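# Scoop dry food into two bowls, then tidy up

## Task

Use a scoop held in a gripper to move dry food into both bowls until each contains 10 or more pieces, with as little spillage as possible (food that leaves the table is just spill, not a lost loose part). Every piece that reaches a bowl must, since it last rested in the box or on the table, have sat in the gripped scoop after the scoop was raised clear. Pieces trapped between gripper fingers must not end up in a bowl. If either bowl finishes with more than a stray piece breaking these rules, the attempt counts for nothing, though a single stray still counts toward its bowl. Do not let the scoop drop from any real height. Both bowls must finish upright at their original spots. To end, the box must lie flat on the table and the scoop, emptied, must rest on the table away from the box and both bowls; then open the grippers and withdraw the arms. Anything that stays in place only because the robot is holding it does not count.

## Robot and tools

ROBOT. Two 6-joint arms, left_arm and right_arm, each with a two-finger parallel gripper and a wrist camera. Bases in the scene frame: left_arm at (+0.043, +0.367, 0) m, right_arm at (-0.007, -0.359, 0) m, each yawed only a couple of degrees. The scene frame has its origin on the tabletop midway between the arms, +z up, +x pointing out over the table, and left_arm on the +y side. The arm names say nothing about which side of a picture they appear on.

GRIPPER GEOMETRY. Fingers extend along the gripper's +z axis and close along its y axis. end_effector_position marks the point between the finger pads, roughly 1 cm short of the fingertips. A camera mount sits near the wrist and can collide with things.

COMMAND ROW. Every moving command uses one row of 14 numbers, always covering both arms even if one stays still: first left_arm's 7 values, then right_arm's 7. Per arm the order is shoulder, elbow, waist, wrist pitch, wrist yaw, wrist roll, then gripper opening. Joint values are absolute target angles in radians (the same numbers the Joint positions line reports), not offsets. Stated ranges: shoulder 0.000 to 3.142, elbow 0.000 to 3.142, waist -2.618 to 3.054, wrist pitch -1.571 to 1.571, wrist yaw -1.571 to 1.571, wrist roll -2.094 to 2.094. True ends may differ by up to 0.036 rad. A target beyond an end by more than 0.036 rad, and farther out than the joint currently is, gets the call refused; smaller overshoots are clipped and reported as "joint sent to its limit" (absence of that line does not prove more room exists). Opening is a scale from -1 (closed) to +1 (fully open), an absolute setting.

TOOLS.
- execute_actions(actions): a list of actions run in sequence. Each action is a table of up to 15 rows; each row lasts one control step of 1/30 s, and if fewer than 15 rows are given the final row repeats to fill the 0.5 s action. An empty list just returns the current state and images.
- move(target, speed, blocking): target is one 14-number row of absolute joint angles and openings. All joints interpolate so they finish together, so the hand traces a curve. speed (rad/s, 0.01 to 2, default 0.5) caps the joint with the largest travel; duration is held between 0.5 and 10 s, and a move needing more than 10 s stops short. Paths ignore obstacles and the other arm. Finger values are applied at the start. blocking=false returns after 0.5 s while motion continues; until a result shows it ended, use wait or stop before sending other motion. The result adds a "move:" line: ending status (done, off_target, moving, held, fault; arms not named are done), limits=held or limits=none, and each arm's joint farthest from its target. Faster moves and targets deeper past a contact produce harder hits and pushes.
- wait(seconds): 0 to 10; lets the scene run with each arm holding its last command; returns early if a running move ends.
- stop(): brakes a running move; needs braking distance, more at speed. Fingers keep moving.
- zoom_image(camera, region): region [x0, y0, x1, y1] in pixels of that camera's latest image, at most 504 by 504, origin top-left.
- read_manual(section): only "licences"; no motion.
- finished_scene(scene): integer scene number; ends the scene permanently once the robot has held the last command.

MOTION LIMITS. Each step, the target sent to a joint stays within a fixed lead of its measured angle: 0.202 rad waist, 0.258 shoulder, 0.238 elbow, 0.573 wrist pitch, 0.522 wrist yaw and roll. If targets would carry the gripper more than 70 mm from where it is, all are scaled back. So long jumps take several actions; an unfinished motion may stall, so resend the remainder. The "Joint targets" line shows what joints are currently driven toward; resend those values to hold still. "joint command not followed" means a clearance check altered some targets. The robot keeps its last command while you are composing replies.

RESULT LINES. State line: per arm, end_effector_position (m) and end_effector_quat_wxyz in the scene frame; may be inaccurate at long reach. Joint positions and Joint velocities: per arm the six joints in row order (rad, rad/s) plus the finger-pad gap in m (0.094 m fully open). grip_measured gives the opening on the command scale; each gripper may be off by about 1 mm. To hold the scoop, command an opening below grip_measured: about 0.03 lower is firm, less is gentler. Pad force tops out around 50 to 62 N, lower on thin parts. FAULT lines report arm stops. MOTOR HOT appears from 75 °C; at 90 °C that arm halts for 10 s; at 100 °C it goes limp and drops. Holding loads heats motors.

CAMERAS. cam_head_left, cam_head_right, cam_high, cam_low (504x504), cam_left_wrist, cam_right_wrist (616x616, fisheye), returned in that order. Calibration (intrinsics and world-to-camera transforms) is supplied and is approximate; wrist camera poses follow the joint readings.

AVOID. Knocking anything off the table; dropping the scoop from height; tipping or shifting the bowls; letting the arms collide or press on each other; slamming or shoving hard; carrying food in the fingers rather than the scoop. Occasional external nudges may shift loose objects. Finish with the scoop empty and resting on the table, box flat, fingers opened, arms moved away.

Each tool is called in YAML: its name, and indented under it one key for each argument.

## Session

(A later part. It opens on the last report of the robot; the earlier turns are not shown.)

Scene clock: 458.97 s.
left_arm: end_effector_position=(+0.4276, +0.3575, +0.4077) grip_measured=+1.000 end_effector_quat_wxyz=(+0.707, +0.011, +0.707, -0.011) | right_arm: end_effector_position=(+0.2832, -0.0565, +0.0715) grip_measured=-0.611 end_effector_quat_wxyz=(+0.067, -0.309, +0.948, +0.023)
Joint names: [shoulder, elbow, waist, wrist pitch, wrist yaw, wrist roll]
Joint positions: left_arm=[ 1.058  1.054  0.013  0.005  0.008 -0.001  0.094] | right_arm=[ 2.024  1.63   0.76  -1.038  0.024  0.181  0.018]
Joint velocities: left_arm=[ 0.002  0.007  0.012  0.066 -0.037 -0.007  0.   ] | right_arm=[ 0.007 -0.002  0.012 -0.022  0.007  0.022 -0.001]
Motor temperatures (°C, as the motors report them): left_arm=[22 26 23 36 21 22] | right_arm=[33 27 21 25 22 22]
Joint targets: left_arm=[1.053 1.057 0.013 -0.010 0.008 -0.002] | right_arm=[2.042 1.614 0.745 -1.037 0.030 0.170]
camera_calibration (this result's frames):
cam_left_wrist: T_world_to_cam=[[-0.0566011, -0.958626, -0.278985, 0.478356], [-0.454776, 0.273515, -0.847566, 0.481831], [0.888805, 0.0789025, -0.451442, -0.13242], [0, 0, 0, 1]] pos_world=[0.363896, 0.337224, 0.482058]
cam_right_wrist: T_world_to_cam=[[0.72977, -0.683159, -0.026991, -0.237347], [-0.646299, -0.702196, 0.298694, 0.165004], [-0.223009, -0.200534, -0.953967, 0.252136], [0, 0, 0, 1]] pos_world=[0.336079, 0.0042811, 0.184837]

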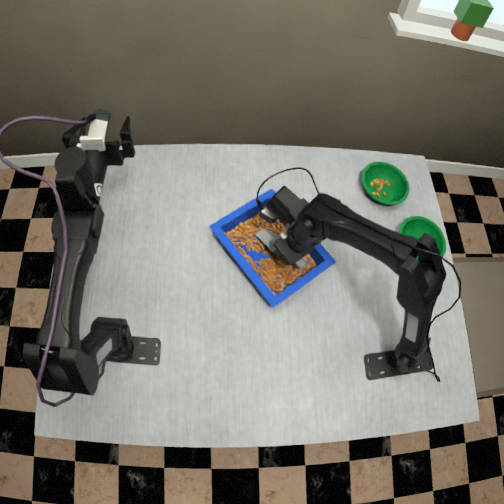

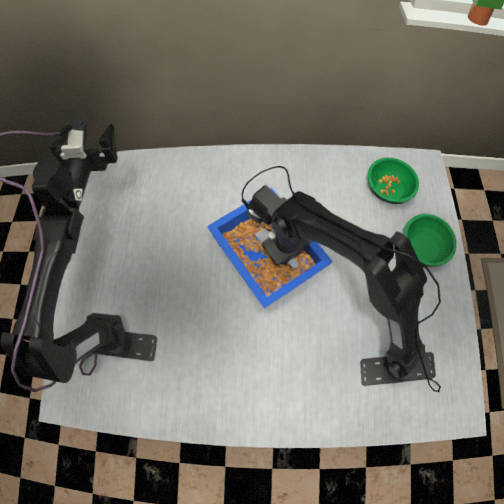

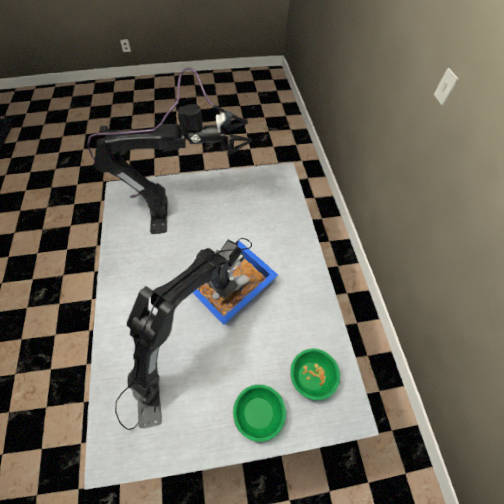

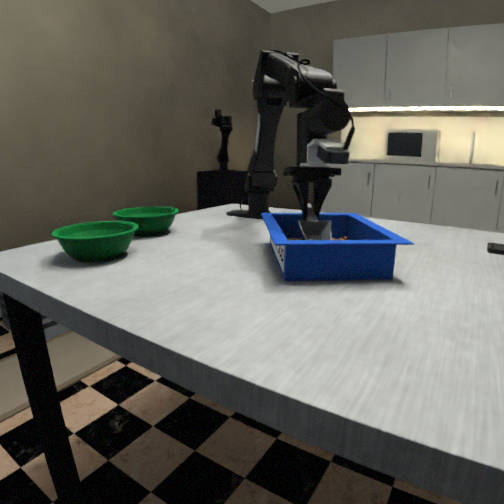

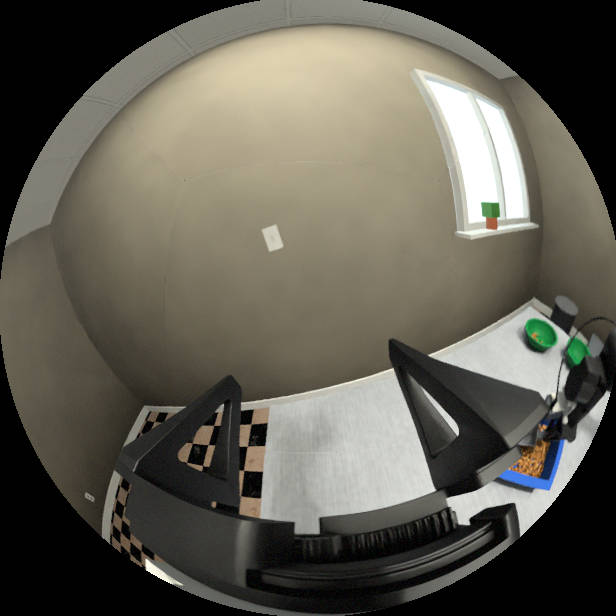

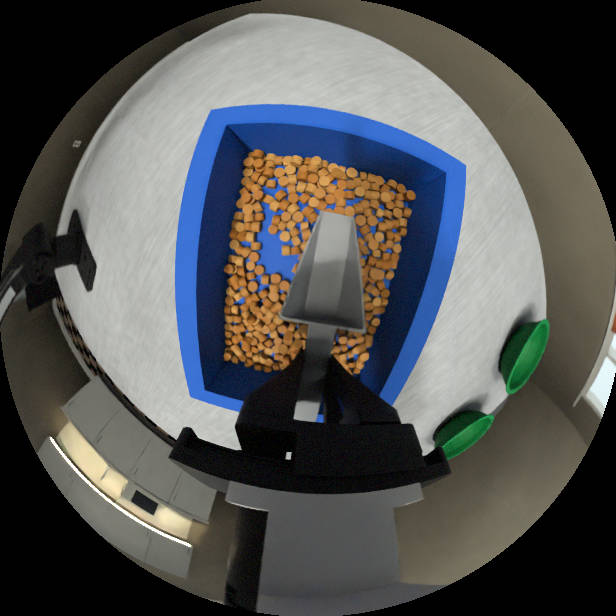

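move:
  target: [1.053,1.057,0.013,-0.01,0.008,-0.002,1, 2.015,1.715,0.76,-1.04,0.024,0.181,-0.66]
  speed: 0.3

move:
  target: [1.053,1.057,0.013,-0.01,0.008,-0.002,1, 2.015,1.754,0.914,-1.275,-0.008,0.317,-0.66]
  speed: 0.4

Scene clock: 531.40 s.
left_arm: end_effector_position=(+0.4276, +0.3575, +0.4079) grip_measured=+1.000 end_effector_quat_wxyz=(+0.707, +0.011, +0.707, -0.011) | right_arm: end_effector_position=(+0.2923, -0.0468, +0.0856) grip_measured=-0.611 end_effector_quat_wxyz=(+0.088, -0.308, +0.947, +0.034)
Joint names: [shoulder, elbow, waist, wrist pitch, wrist yaw, wrist roll]
Joint positions: left_arm=[ 1.058  1.054  0.013  0.005  0.008 -0.001  0.094] | right_arm=[ 2.024  1.679  0.76  -1.038  0.024  0.181  0.018]
Joint velocities: left_arm=[-0.007  0.002  0.002  0.007  0.022  0.095  0.   ] | right_arm=[-0.002 -0.002 -0.007 -0.007 -0.007  0.007 -0.001]
Motor temperatures (°C, as the motors report them): left_arm=[22 26 23 36 21 22] | right_arm=[32 27 21 25 22 22]
Joint targets: left_arm=[1.053 1.057 0.013 -0.010 0.008 -0.002] | right_arm=[2.015 1.715 0.760 -1.040 0.024 0.181]
move: off_target (right_arm); limits=none; left_arm: farthest joint: the wrist pitch, 0.015 radians from its target (0.015 radians at the start); right_arm: farthest joint: the elbow, 0.036 radians from its target (0.085 radians at the start)
camera_calibration (this result's frames):
cam_left_wrist: T_world_to_cam=[[-0.0563883, -0.958631, -0.279011, 0.47833], [-0.45413, 0.2735, -0.847917, 0.481864], [0.889149, 0.0788946, -0.450765, -0.132755], [0, 0, 0, 1]] pos_world=[0.36384, 0.337226, 0.482199]
cam_right_wrist: T_world_to_cam=[[0.73065, -0.682229, -0.0267148, -0.237274], [-0.655337, -0.711752, 0.252868, 0.179587], [-0.191528, -0.167251, -0.967132, 0.262978], [0, 0, 0, 1]] pos_world=[0.341422, 0.00992947, 0.202584]

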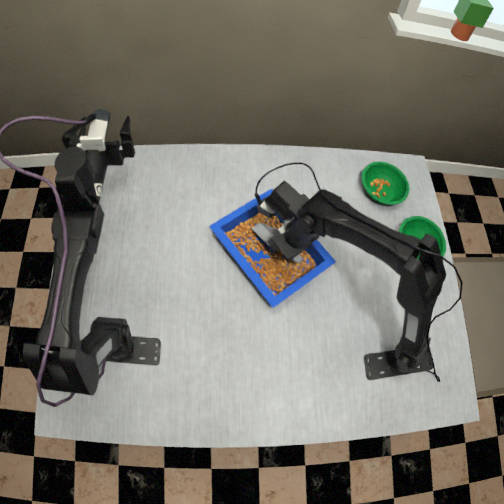

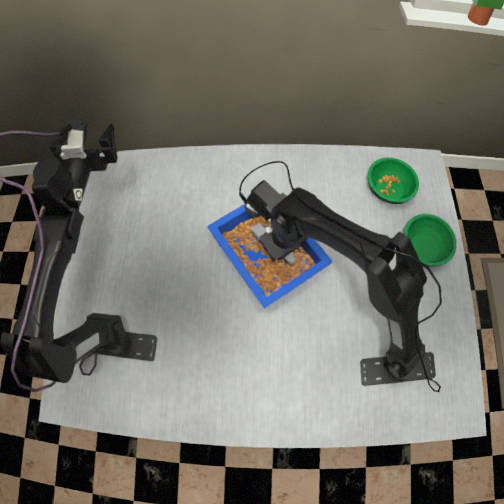

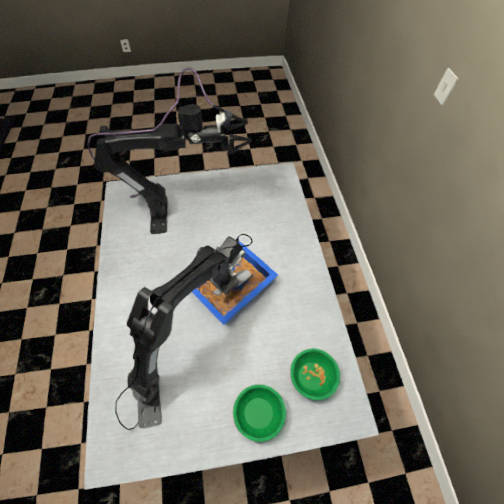

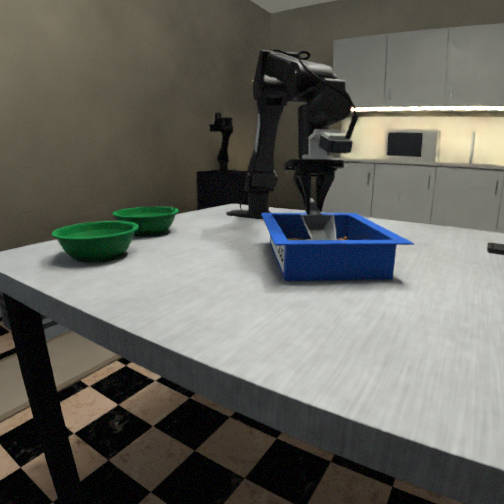

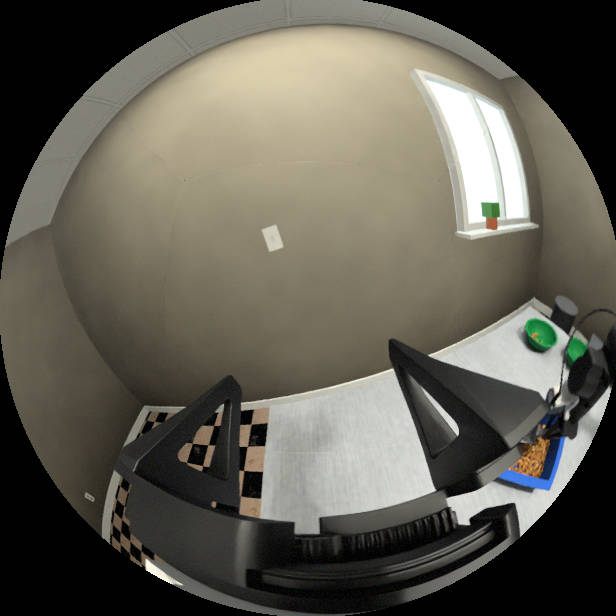

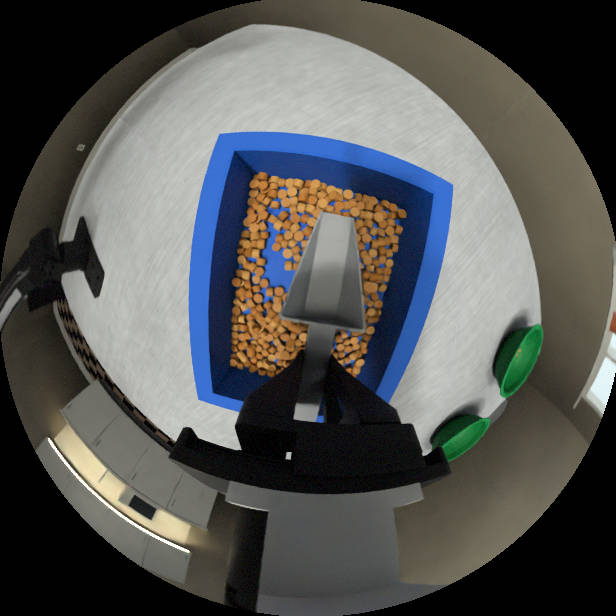

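Scene clock: 532.70 s.
left_arm: end_effector_position=(+0.4276, +0.3575, +0.4080) grip_measured=+1.000 end_effector_quat_wxyz=(+0.708, +0.011, +0.706, -0.011) | right_arm: end_effector_position=(+0.2117, -0.0409, +0.0905) grip_measured=-0.611 end_effector_quat_wxyz=(-0.003, -0.323, +0.946, +0.001)
Joint names: [shoulder, elbow, waist, wrist pitch, wrist yaw, wrist roll]
Joint positions: left_arm=[ 1.058  1.054  0.013  0.006  0.008 -0.001  0.094] | right_arm=[ 2.024  1.716  0.91  -1.266 -0.005  0.305  0.018]
Joint velocities: left_arm=[ 0.002  0.002 -0.017  0.037 -0.037  0.007  0.   ] | right_arm=[-0.022  0.002 -0.007  0.007 -0.037  0.066  0.   ]
Motor temperatures (°C, as the motors report them): left_arm=[22 26 23 36 21 22] | right_arm=[33 27 21 25 22 22]
Joint targets: left_arm=[1.053 1.057 0.013 -0.010 0.008 -0.002] | right_arm=[2.015 1.754 0.914 -1.275 -0.008 0.317]
move: off_target (right_arm); limits=none; left_arm: farthest joint: the wrist pitch, 0.016 radians from its target (0.015 radians at the start); right_arm: farthest joint: the elbow, 0.038 radians from its target (0.075 radians at the start)
camera_calibration (this result's frames):
cam_left_wrist: T_world_to_cam=[[-0.0561754, -0.958636, -0.279037, 0.478305], [-0.453483, 0.273486, -0.848268, 0.481896], [0.889493, 0.0788868, -0.450088, -0.133089], [0, 0, 0, 1]] pos_world=[0.363783, 0.337227, 0.48234]
cam_right_wrist: T_world_to_cam=[[0.743148, -0.666786, -0.0559264, -0.173552], [-0.584072, -0.687195, 0.431998, 0.0994997], [-0.326483, -0.288374, -0.900139, 0.270882], [0, 0, 0, 1]] pos_world=[0.275528, 0.0307691, 0.191142]

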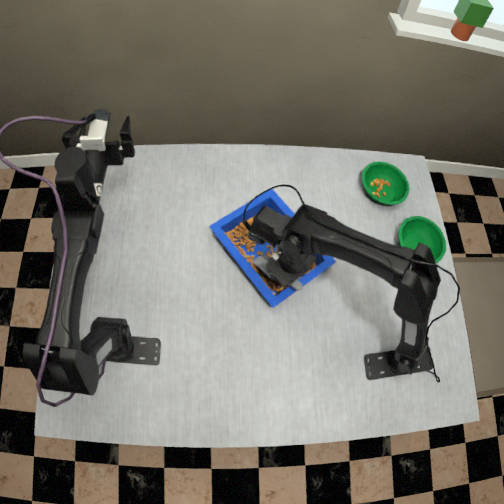

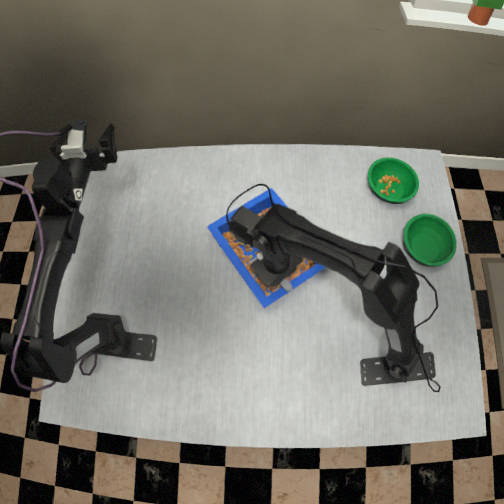

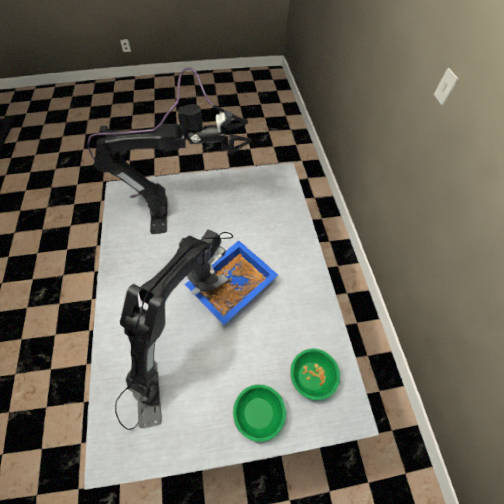

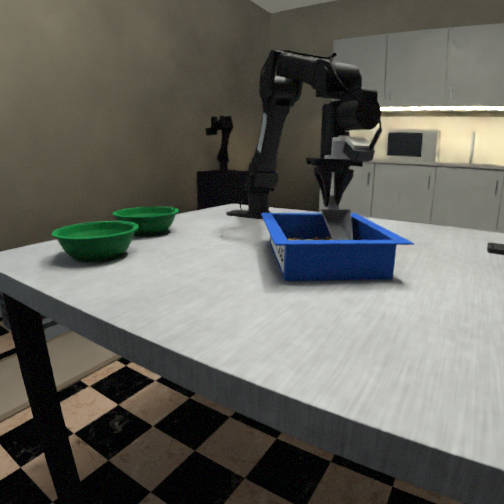

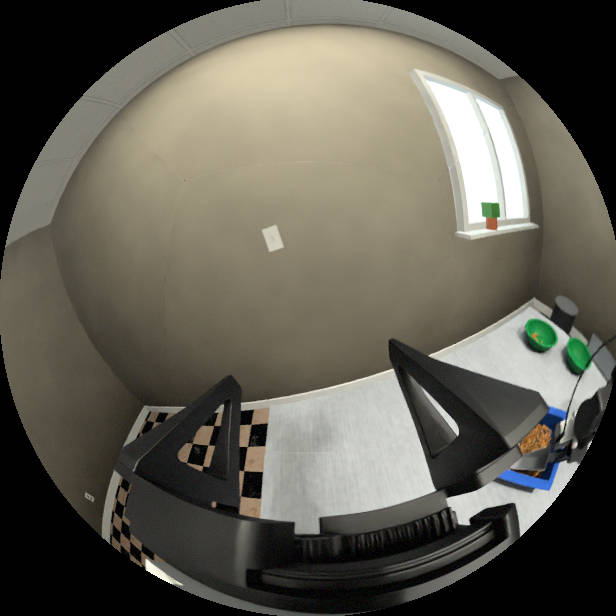

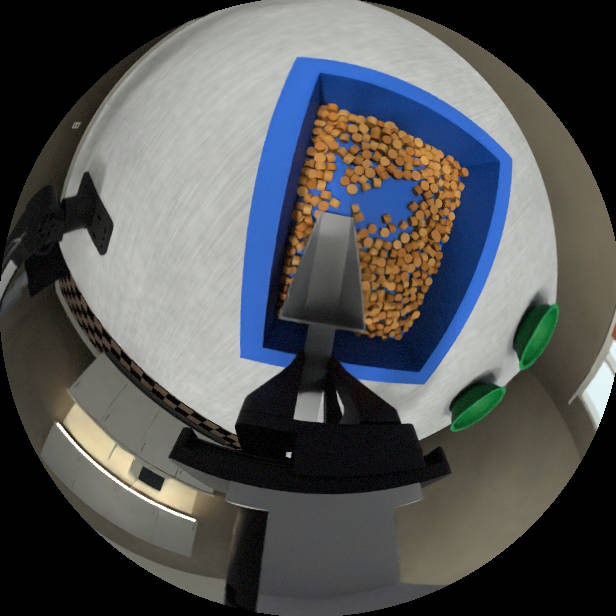

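zoom_image:
  camera: "cam_right_wrist"
  region: [270, 80, 500, 310]

Region (270, 80, 500, 310) of cam_right_wrist's 616x616 image, scaled by 2.191, with more detail than that image has.

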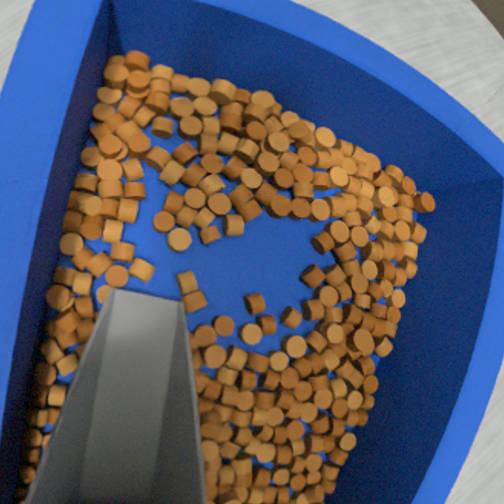

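move:
  target: [1.053,1.057,0.013,-0.01,0.008,-0.002,1, 1.96,1.64,0.80,-1.064,0.028,0.22,-0.66]
  speed: 0.4

move:
  target: [1.053,1.057,0.013,-0.01,0.008,-0.002,1, 1.975,1.572,0.80,-1.064,0.028,0.22,-0.66]
  speed: 0.15

Scene clock: 566.97 s.
left_arm: end_effector_position=(+0.4276, +0.3575, +0.4082) grip_measured=+1.000 end_effector_quat_wxyz=(+0.708, +0.011, +0.706, -0.011) | right_arm: end_effector_position=(+0.2675, -0.0454, +0.0904) grip_measured=-0.611 end_effector_quat_wxyz=(+0.071, -0.306, +0.949, +0.031)
Joint names: [shoulder, elbow, waist, wrist pitch, wrist yaw, wrist roll]
Joint positions: left_arm=[ 1.058  1.054  0.013  0.007  0.008 -0.001  0.094] | right_arm=[ 1.991  1.656  0.805 -1.082  0.021  0.231  0.018]
Joint velocities: left_arm=[-0.012  0.007  0.007  0.022 -0.037  0.007  0.   ] | right_arm=[ 0.007  0.012 -0.017 -0.007 -0.051 -0.095 -0.   ]
Motor temperatures (°C, as the motors report them): left_arm=[22 26 23 37 21 22] | right_arm=[35 29 21 24 22 22]
Joint targets: left_arm=[1.053 1.057 0.013 -0.010 0.008 -0.002] | right_arm=[1.960 1.640 0.800 -1.064 0.028 0.220]
move: off_target (right_arm); limits=none; left_arm: farthest joint: the wrist pitch, 0.017 radians from its target (0.016 radians at the start); right_arm: farthest joint: the shoulder, 0.031 radians from its target (0.064 radians at the start)
camera_calibration (this result's frames):
cam_left_wrist: T_world_to_cam=[[-0.0559626, -0.958641, -0.279063, 0.478279], [-0.452836, 0.273471, -0.848619, 0.481929], [0.889836, 0.078879, -0.449411, -0.133424], [0, 0, 0, 1]] pos_world=[0.363726, 0.337228, 0.482482]
cam_right_wrist: T_world_to_cam=[[0.726366, -0.686274, -0.0376771, -0.216114], [-0.650698, -0.704295, 0.283834, 0.159425], [-0.221323, -0.181651, -0.958133, 0.269648], [0, 0, 0, 1]] pos_world=[0.320395, 0.0129509, 0.204966]

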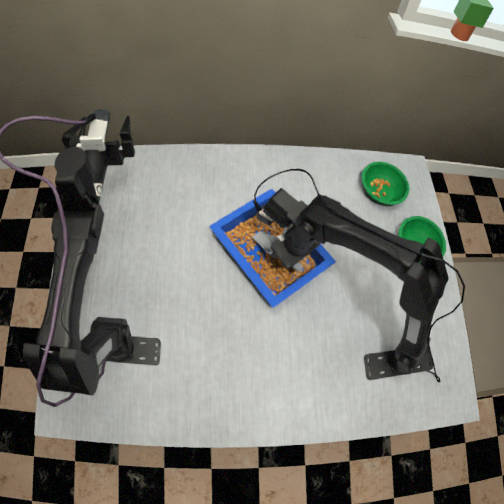

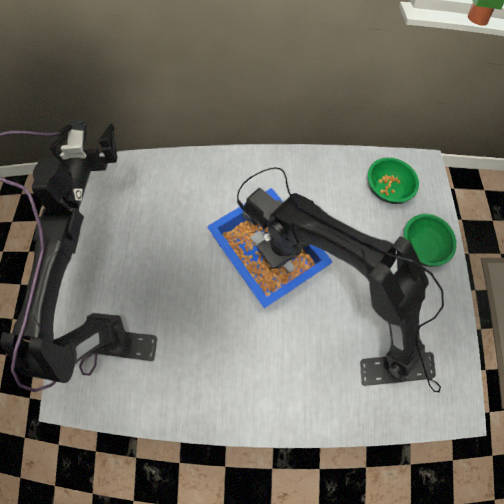

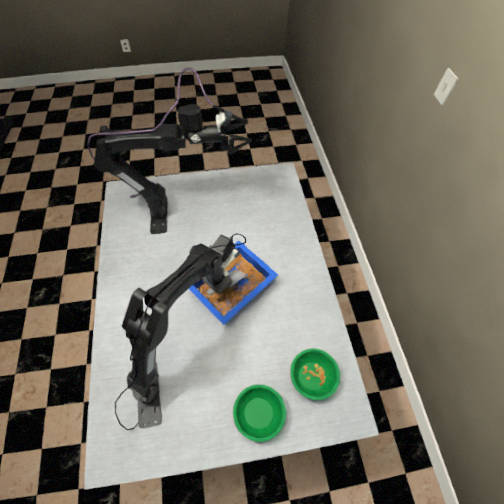

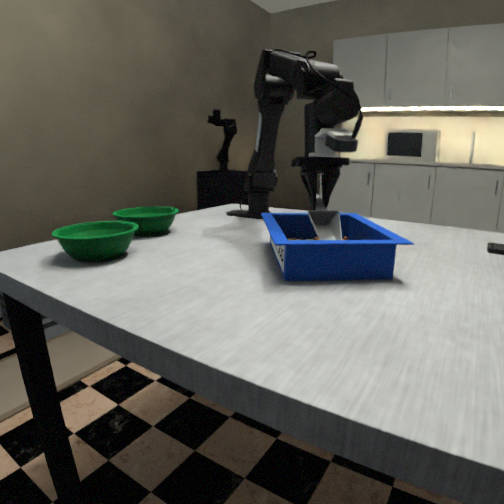

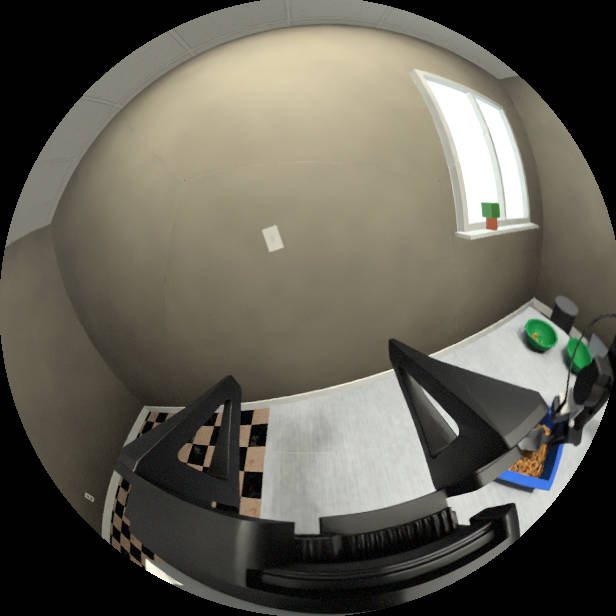

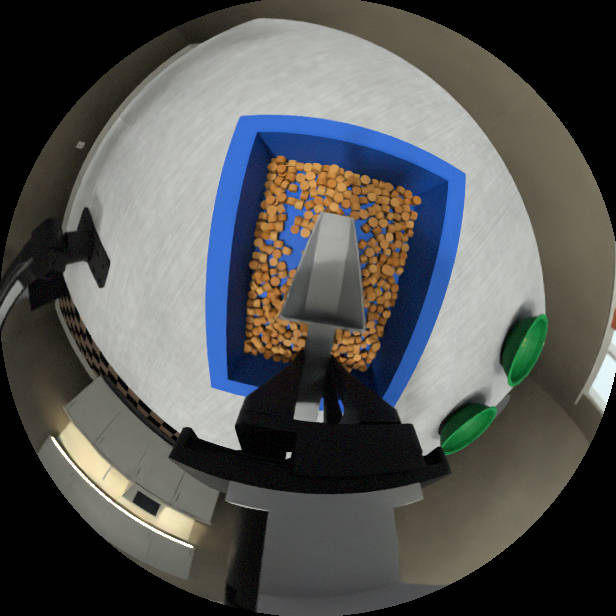

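Scene clock: 567.87 s.
left_arm: end_effector_position=(+0.4276, +0.3575, +0.4083) grip_measured=+1.000 end_effector_quat_wxyz=(+0.708, +0.011, +0.706, -0.011) | right_arm: end_effector_position=(+0.2558, -0.0590, +0.0715) grip_measured=-0.611 end_effector_quat_wxyz=(+0.044, -0.308, +0.950, +0.014)
Joint names: [shoulder, elbow, waist, wrist pitch, wrist yaw, wrist roll]
Joint positions: left_arm=[ 1.058  1.054  0.013  0.007  0.008 -0.001  0.094] | right_arm=[ 1.991  1.588  0.805 -1.078  0.021  0.231  0.018]
Joint velocities: left_arm=[ 0.002  0.002 -0.002 -0.066  0.051 -0.051  0.   ] | right_arm=[-0.022  0.002 -0.007  0.007  0.007  0.037  0.   ]
Motor temperatures (°C, as the motors report them): left_arm=[22 26 23 37 21 22] | right_arm=[35 29 21 24 22 22]
Joint targets: left_arm=[1.053 1.057 0.013 -0.010 0.008 -0.002] | right_arm=[1.975 1.572 0.800 -1.064 0.028 0.220]
move: done; limits=none; left_arm: farthest joint: the wrist pitch, 0.017 radians from its target (0.017 radians at the start); right_arm: farthest joint: the shoulder, 0.016 radians from its target (0.016 radians at the start)
camera_calibration (this result's frames):
cam_left_wrist: T_world_to_cam=[[-0.0558562, -0.958643, -0.279076, 0.478266], [-0.452512, 0.273464, -0.848794, 0.481945], [0.890007, 0.0788751, -0.449072, -0.133591], [0, 0, 0, 1]] pos_world=[0.363697, 0.337229, 0.482552]
cam_right_wrist: T_world_to_cam=[[0.725379, -0.687472, -0.0347518, -0.217635], [-0.637092, -0.689625, 0.344284, 0.140689], [-0.260651, -0.227596, -0.938222, 0.252409], [0, 0, 0, 1]] pos_world=[0.31329, 0.00485171, 0.180815]

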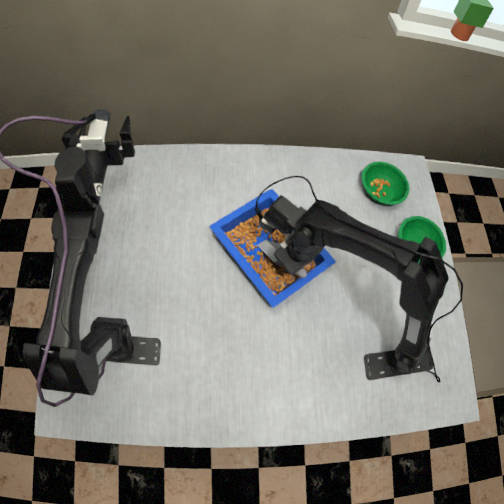

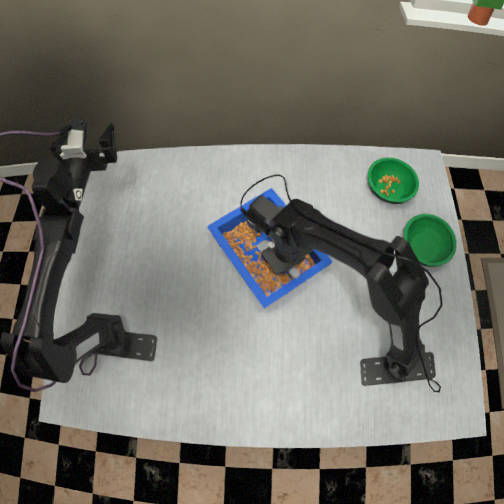

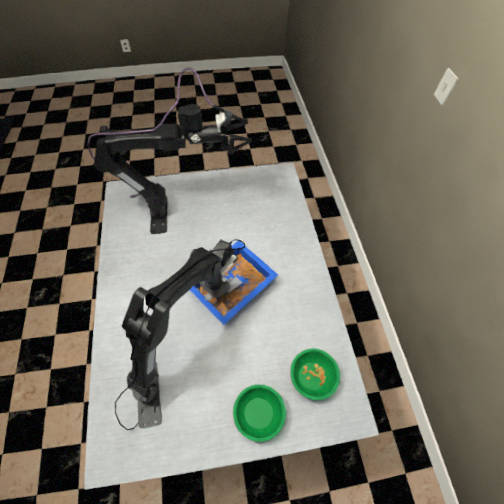

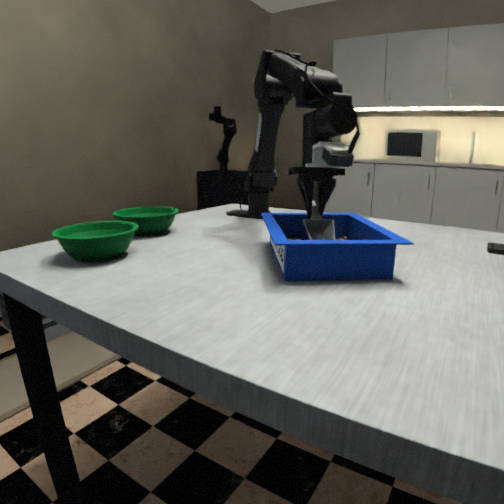

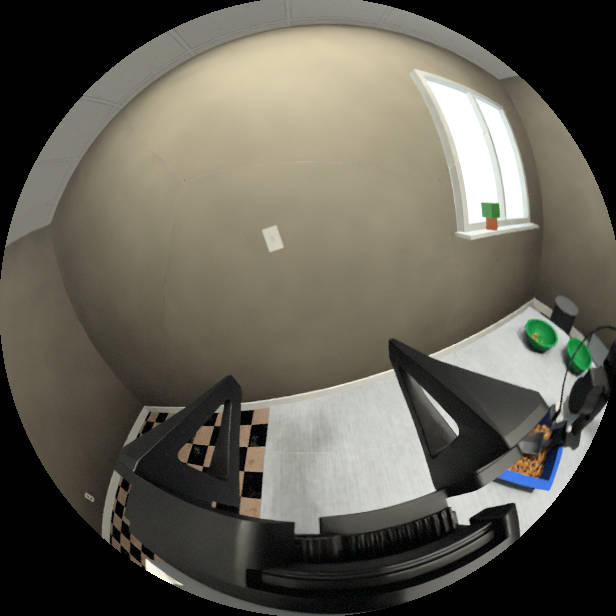

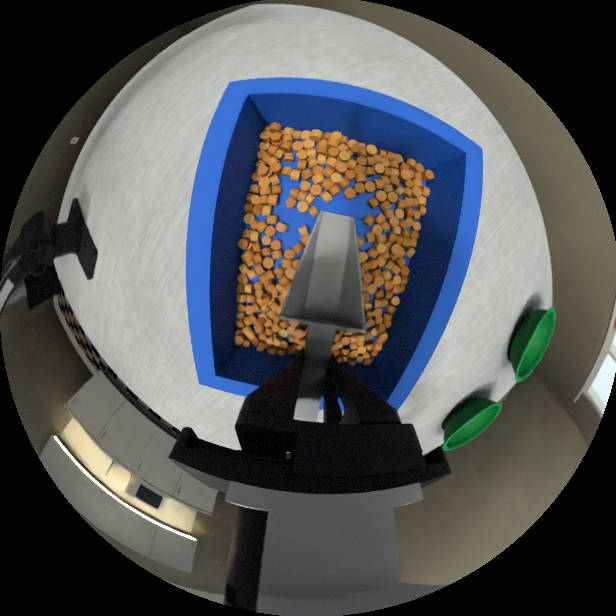

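move:
  target: [1.053,1.057,0.013,-0.01,0.008,-0.002,1, 2.092,1.566,0.78,-0.781,0.066,0.192,-0.66]
  speed: 0.2

zoom_image:
  camera: "cam_right_wrist"
  region: [240, 150, 440, 350]

Scene clock: 592.10 s.
left_arm: end_effector_position=(+0.4276, +0.3575, +0.4086) grip_measured=+1.000 end_effector_quat_wxyz=(+0.708, +0.011, +0.706, -0.011) | right_arm: end_effector_position=(+0.3065, -0.0191, +0.0488) grip_measured=-0.611 end_effector_quat_wxyz=(+0.137, -0.308, +0.940, +0.046)
Joint names: [shoulder, elbow, waist, wrist pitch, wrist yaw, wrist roll]
Joint positions: left_arm=[ 1.058  1.054  0.013  0.008  0.008 -0.001  0.094] | right_arm=[ 2.078  1.588  0.792 -0.796  0.057  0.203  0.018]
Joint velocities: left_arm=[ 0.007 -0.002 -0.002  0.022 -0.037 -0.022  0.   ] | right_arm=[ 0.002 -0.007 -0.002  0.007 -0.037  0.007  0.   ]
Motor temperatures (°C, as the motors report them): left_arm=[22 26 23 37 21 22] | right_arm=[35 28 21 25 22 22]
Joint targets: left_arm=[1.053 1.057 0.013 -0.010 0.008 -0.002] | right_arm=[2.092 1.566 0.780 -0.781 0.066 0.192]
move: off_target (right_arm); limits=none; left_arm: farthest joint: the wrist pitch, 0.018 radians from its target (0.017 radians at the start); right_arm: farthest joint: the elbow, 0.022 radians from its target (0.022 radians at the start)
camera_calibration (this result's frames):
cam_left_wrist: T_world_to_cam=[[-0.0555369, -0.95865, -0.279115, 0.478227], [-0.451541, 0.273441, -0.849318, 0.481993], [0.890521, 0.0788634, -0.448056, -0.134094], [0, 0, 0, 1]] pos_world=[0.363612, 0.337231, 0.482764]
cam_right_wrist: T_world_to_cam=[[0.733679, -0.679496, -0.000234009, -0.23189], [-0.671111, -0.72468, 0.156361, 0.22723], [-0.106416, -0.114562, -0.9877, 0.210751], [0, 0, 0, 1]] pos_world=[0.345056, 0.0312444, 0.172574]

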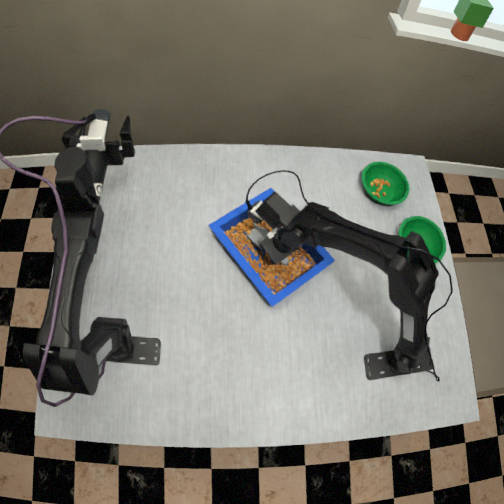

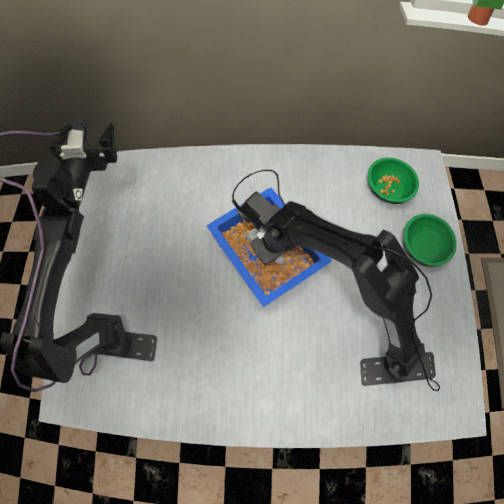

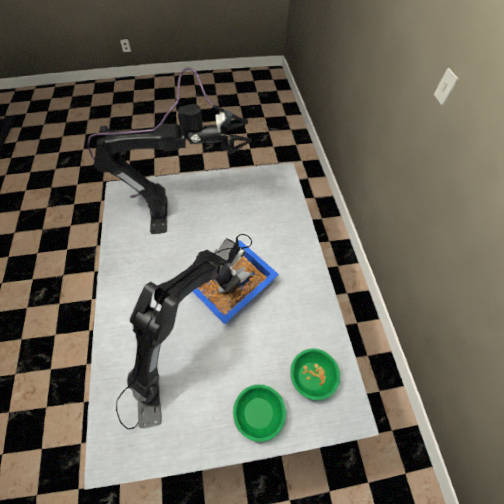

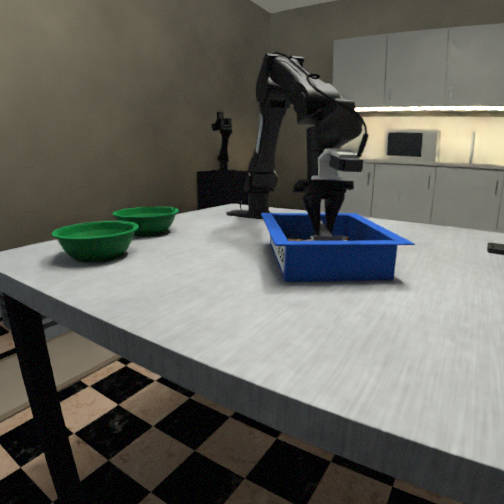

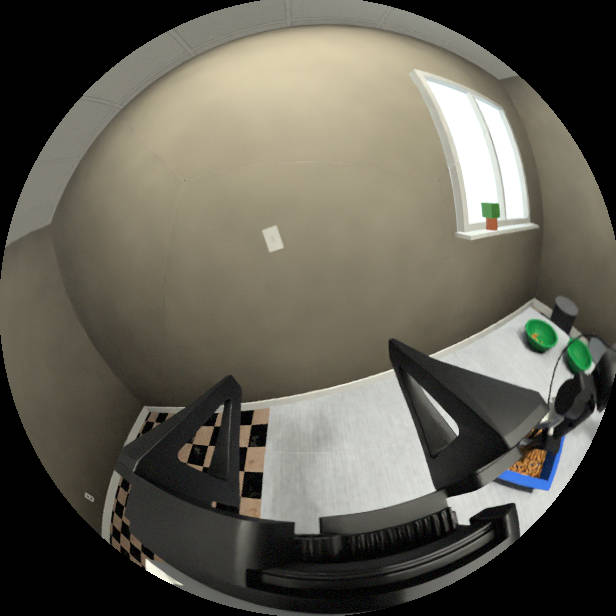

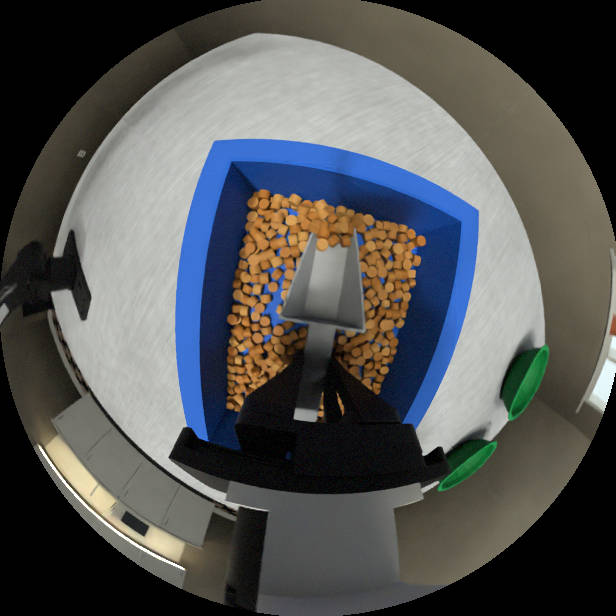

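Region (240, 150, 440, 350) of cam_right_wrist's 616x616 image, scaled by 2.520, with more detail than that image has.

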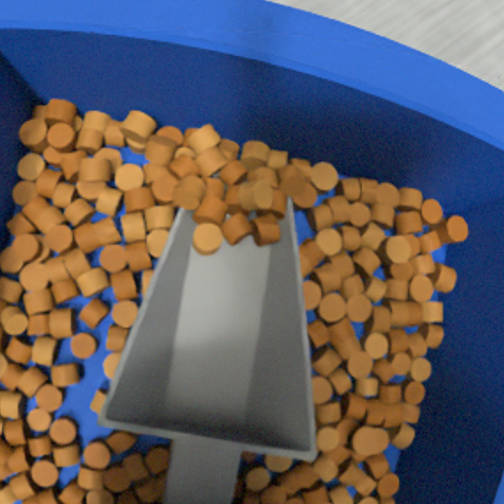

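move:
  target: [1.053,1.057,0.013,-0.01,0.008,-0.002,1, 2.09,1.494,0.80,-0.63,0.085,0.2,-0.66]
  speed: 0.2

zoom_image:
  camera: "cam_right_wrist"
  region: [240, 150, 440, 350]

Scene clock: 605.27 s.
left_arm: end_effector_position=(+0.4276, +0.3575, +0.4088) grip_measured=+1.000 end_effector_quat_wxyz=(+0.709, +0.011, +0.705, -0.011) | right_arm: end_effector_position=(+0.3185, -0.0105, +0.0381) grip_measured=-0.611 end_effector_quat_wxyz=(+0.177, -0.304, +0.934, +0.060)
Joint names: [shoulder, elbow, waist, wrist pitch, wrist yaw, wrist roll]
Joint positions: left_arm=[ 1.058  1.054  0.013  0.009  0.008 -0.001  0.094] | right_arm=[ 2.078  1.515  0.792 -0.639  0.075  0.202  0.018]
Joint velocities: left_arm=[-0.007 -0.007 -0.002 -0.051 -0.022 -0.081  0.   ] | right_arm=[ 0.007 -0.002 -0.007 -0.066 -0.066  0.022  0.001]
Motor temperatures (°C, as the motors report them): left_arm=[22 26 23 37 21 22] | right_arm=[35 27 21 25 22 22]
Joint targets: left_arm=[1.053 1.057 0.013 -0.010 0.008 -0.002] | right_arm=[2.090 1.494 0.800 -0.630 0.085 0.200]
move: off_target (right_arm); limits=none; left_arm: farthest joint: the wrist pitch, 0.019 radians from its target (0.018 radians at the start); right_arm: farthest joint: the elbow, 0.021 radians from its target (0.094 radians at the start)
camera_calibration (this result's frames):
cam_left_wrist: T_world_to_cam=[[-0.0553239, -0.958655, -0.279141, 0.478201], [-0.450893, 0.273427, -0.849667, 0.482024], [0.890862, 0.0788556, -0.447378, -0.134428], [0, 0, 0, 1]] pos_world=[0.363554, 0.337232, 0.482905]
cam_right_wrist: T_world_to_cam=[[0.729498, -0.683821, 0.014858, -0.234064], [-0.682862, -0.726888, 0.073026, 0.250077], [-0.0391367, -0.0634183, -0.997219, 0.181829], [0, 0, 0, 1]] pos_world=[0.348634, 0.0332514, 0.166539]

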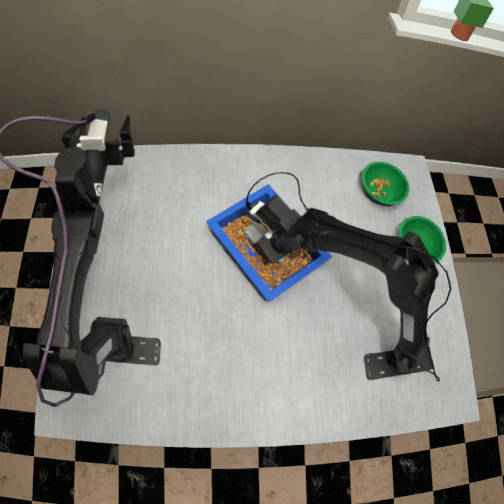

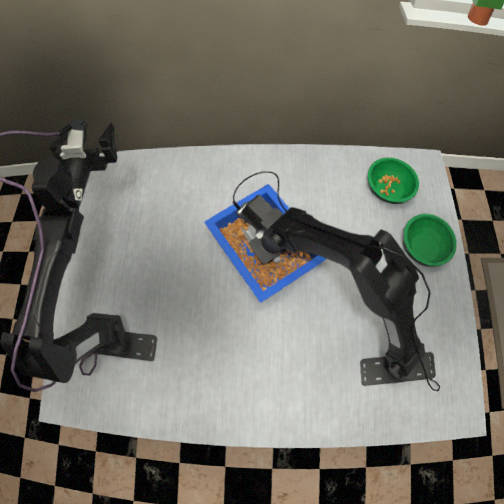

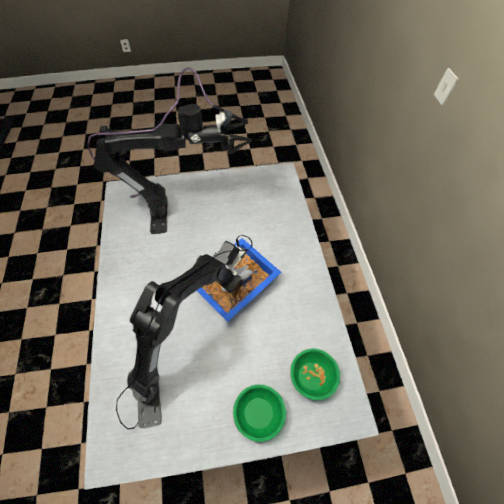

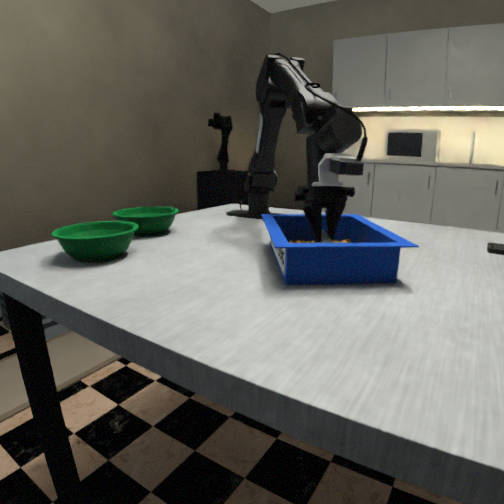

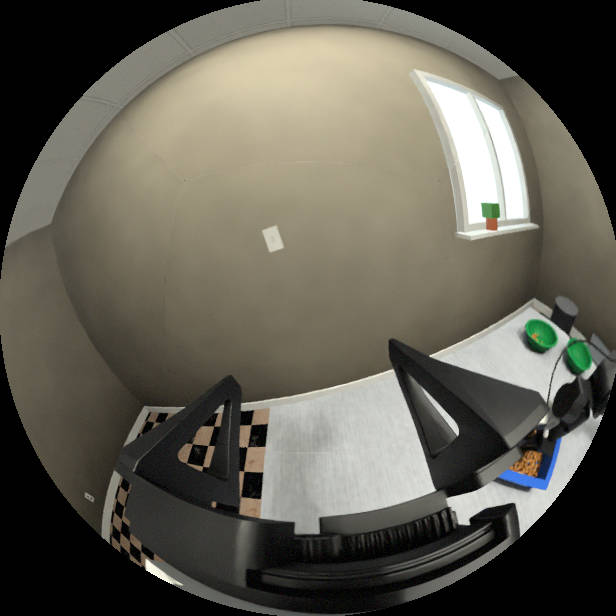

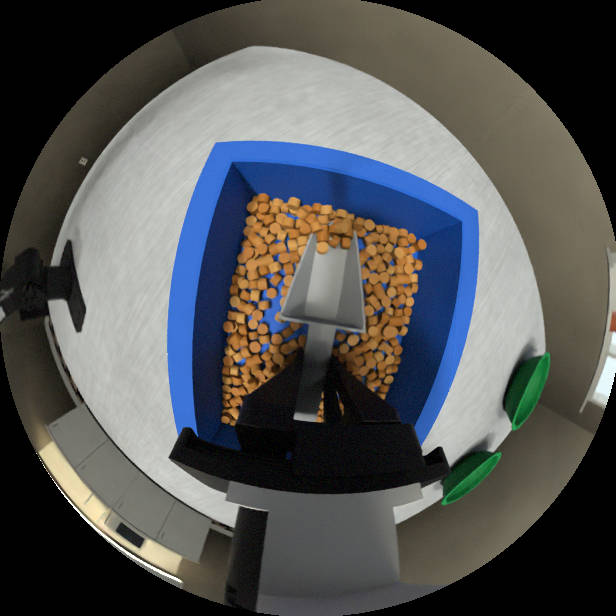

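Region (240, 150, 440, 350) of cam_right_wrist's 616x616 image, scaled by 2.520, with more detail than that image has.

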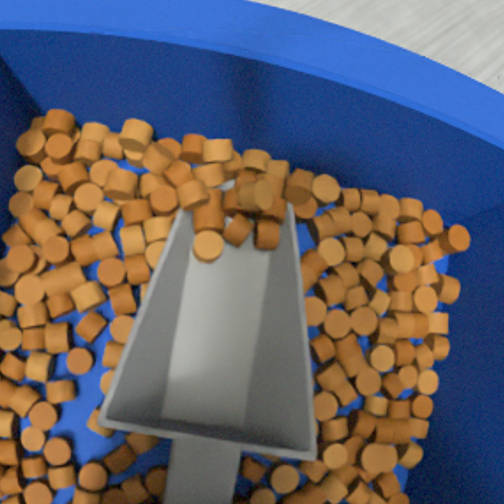

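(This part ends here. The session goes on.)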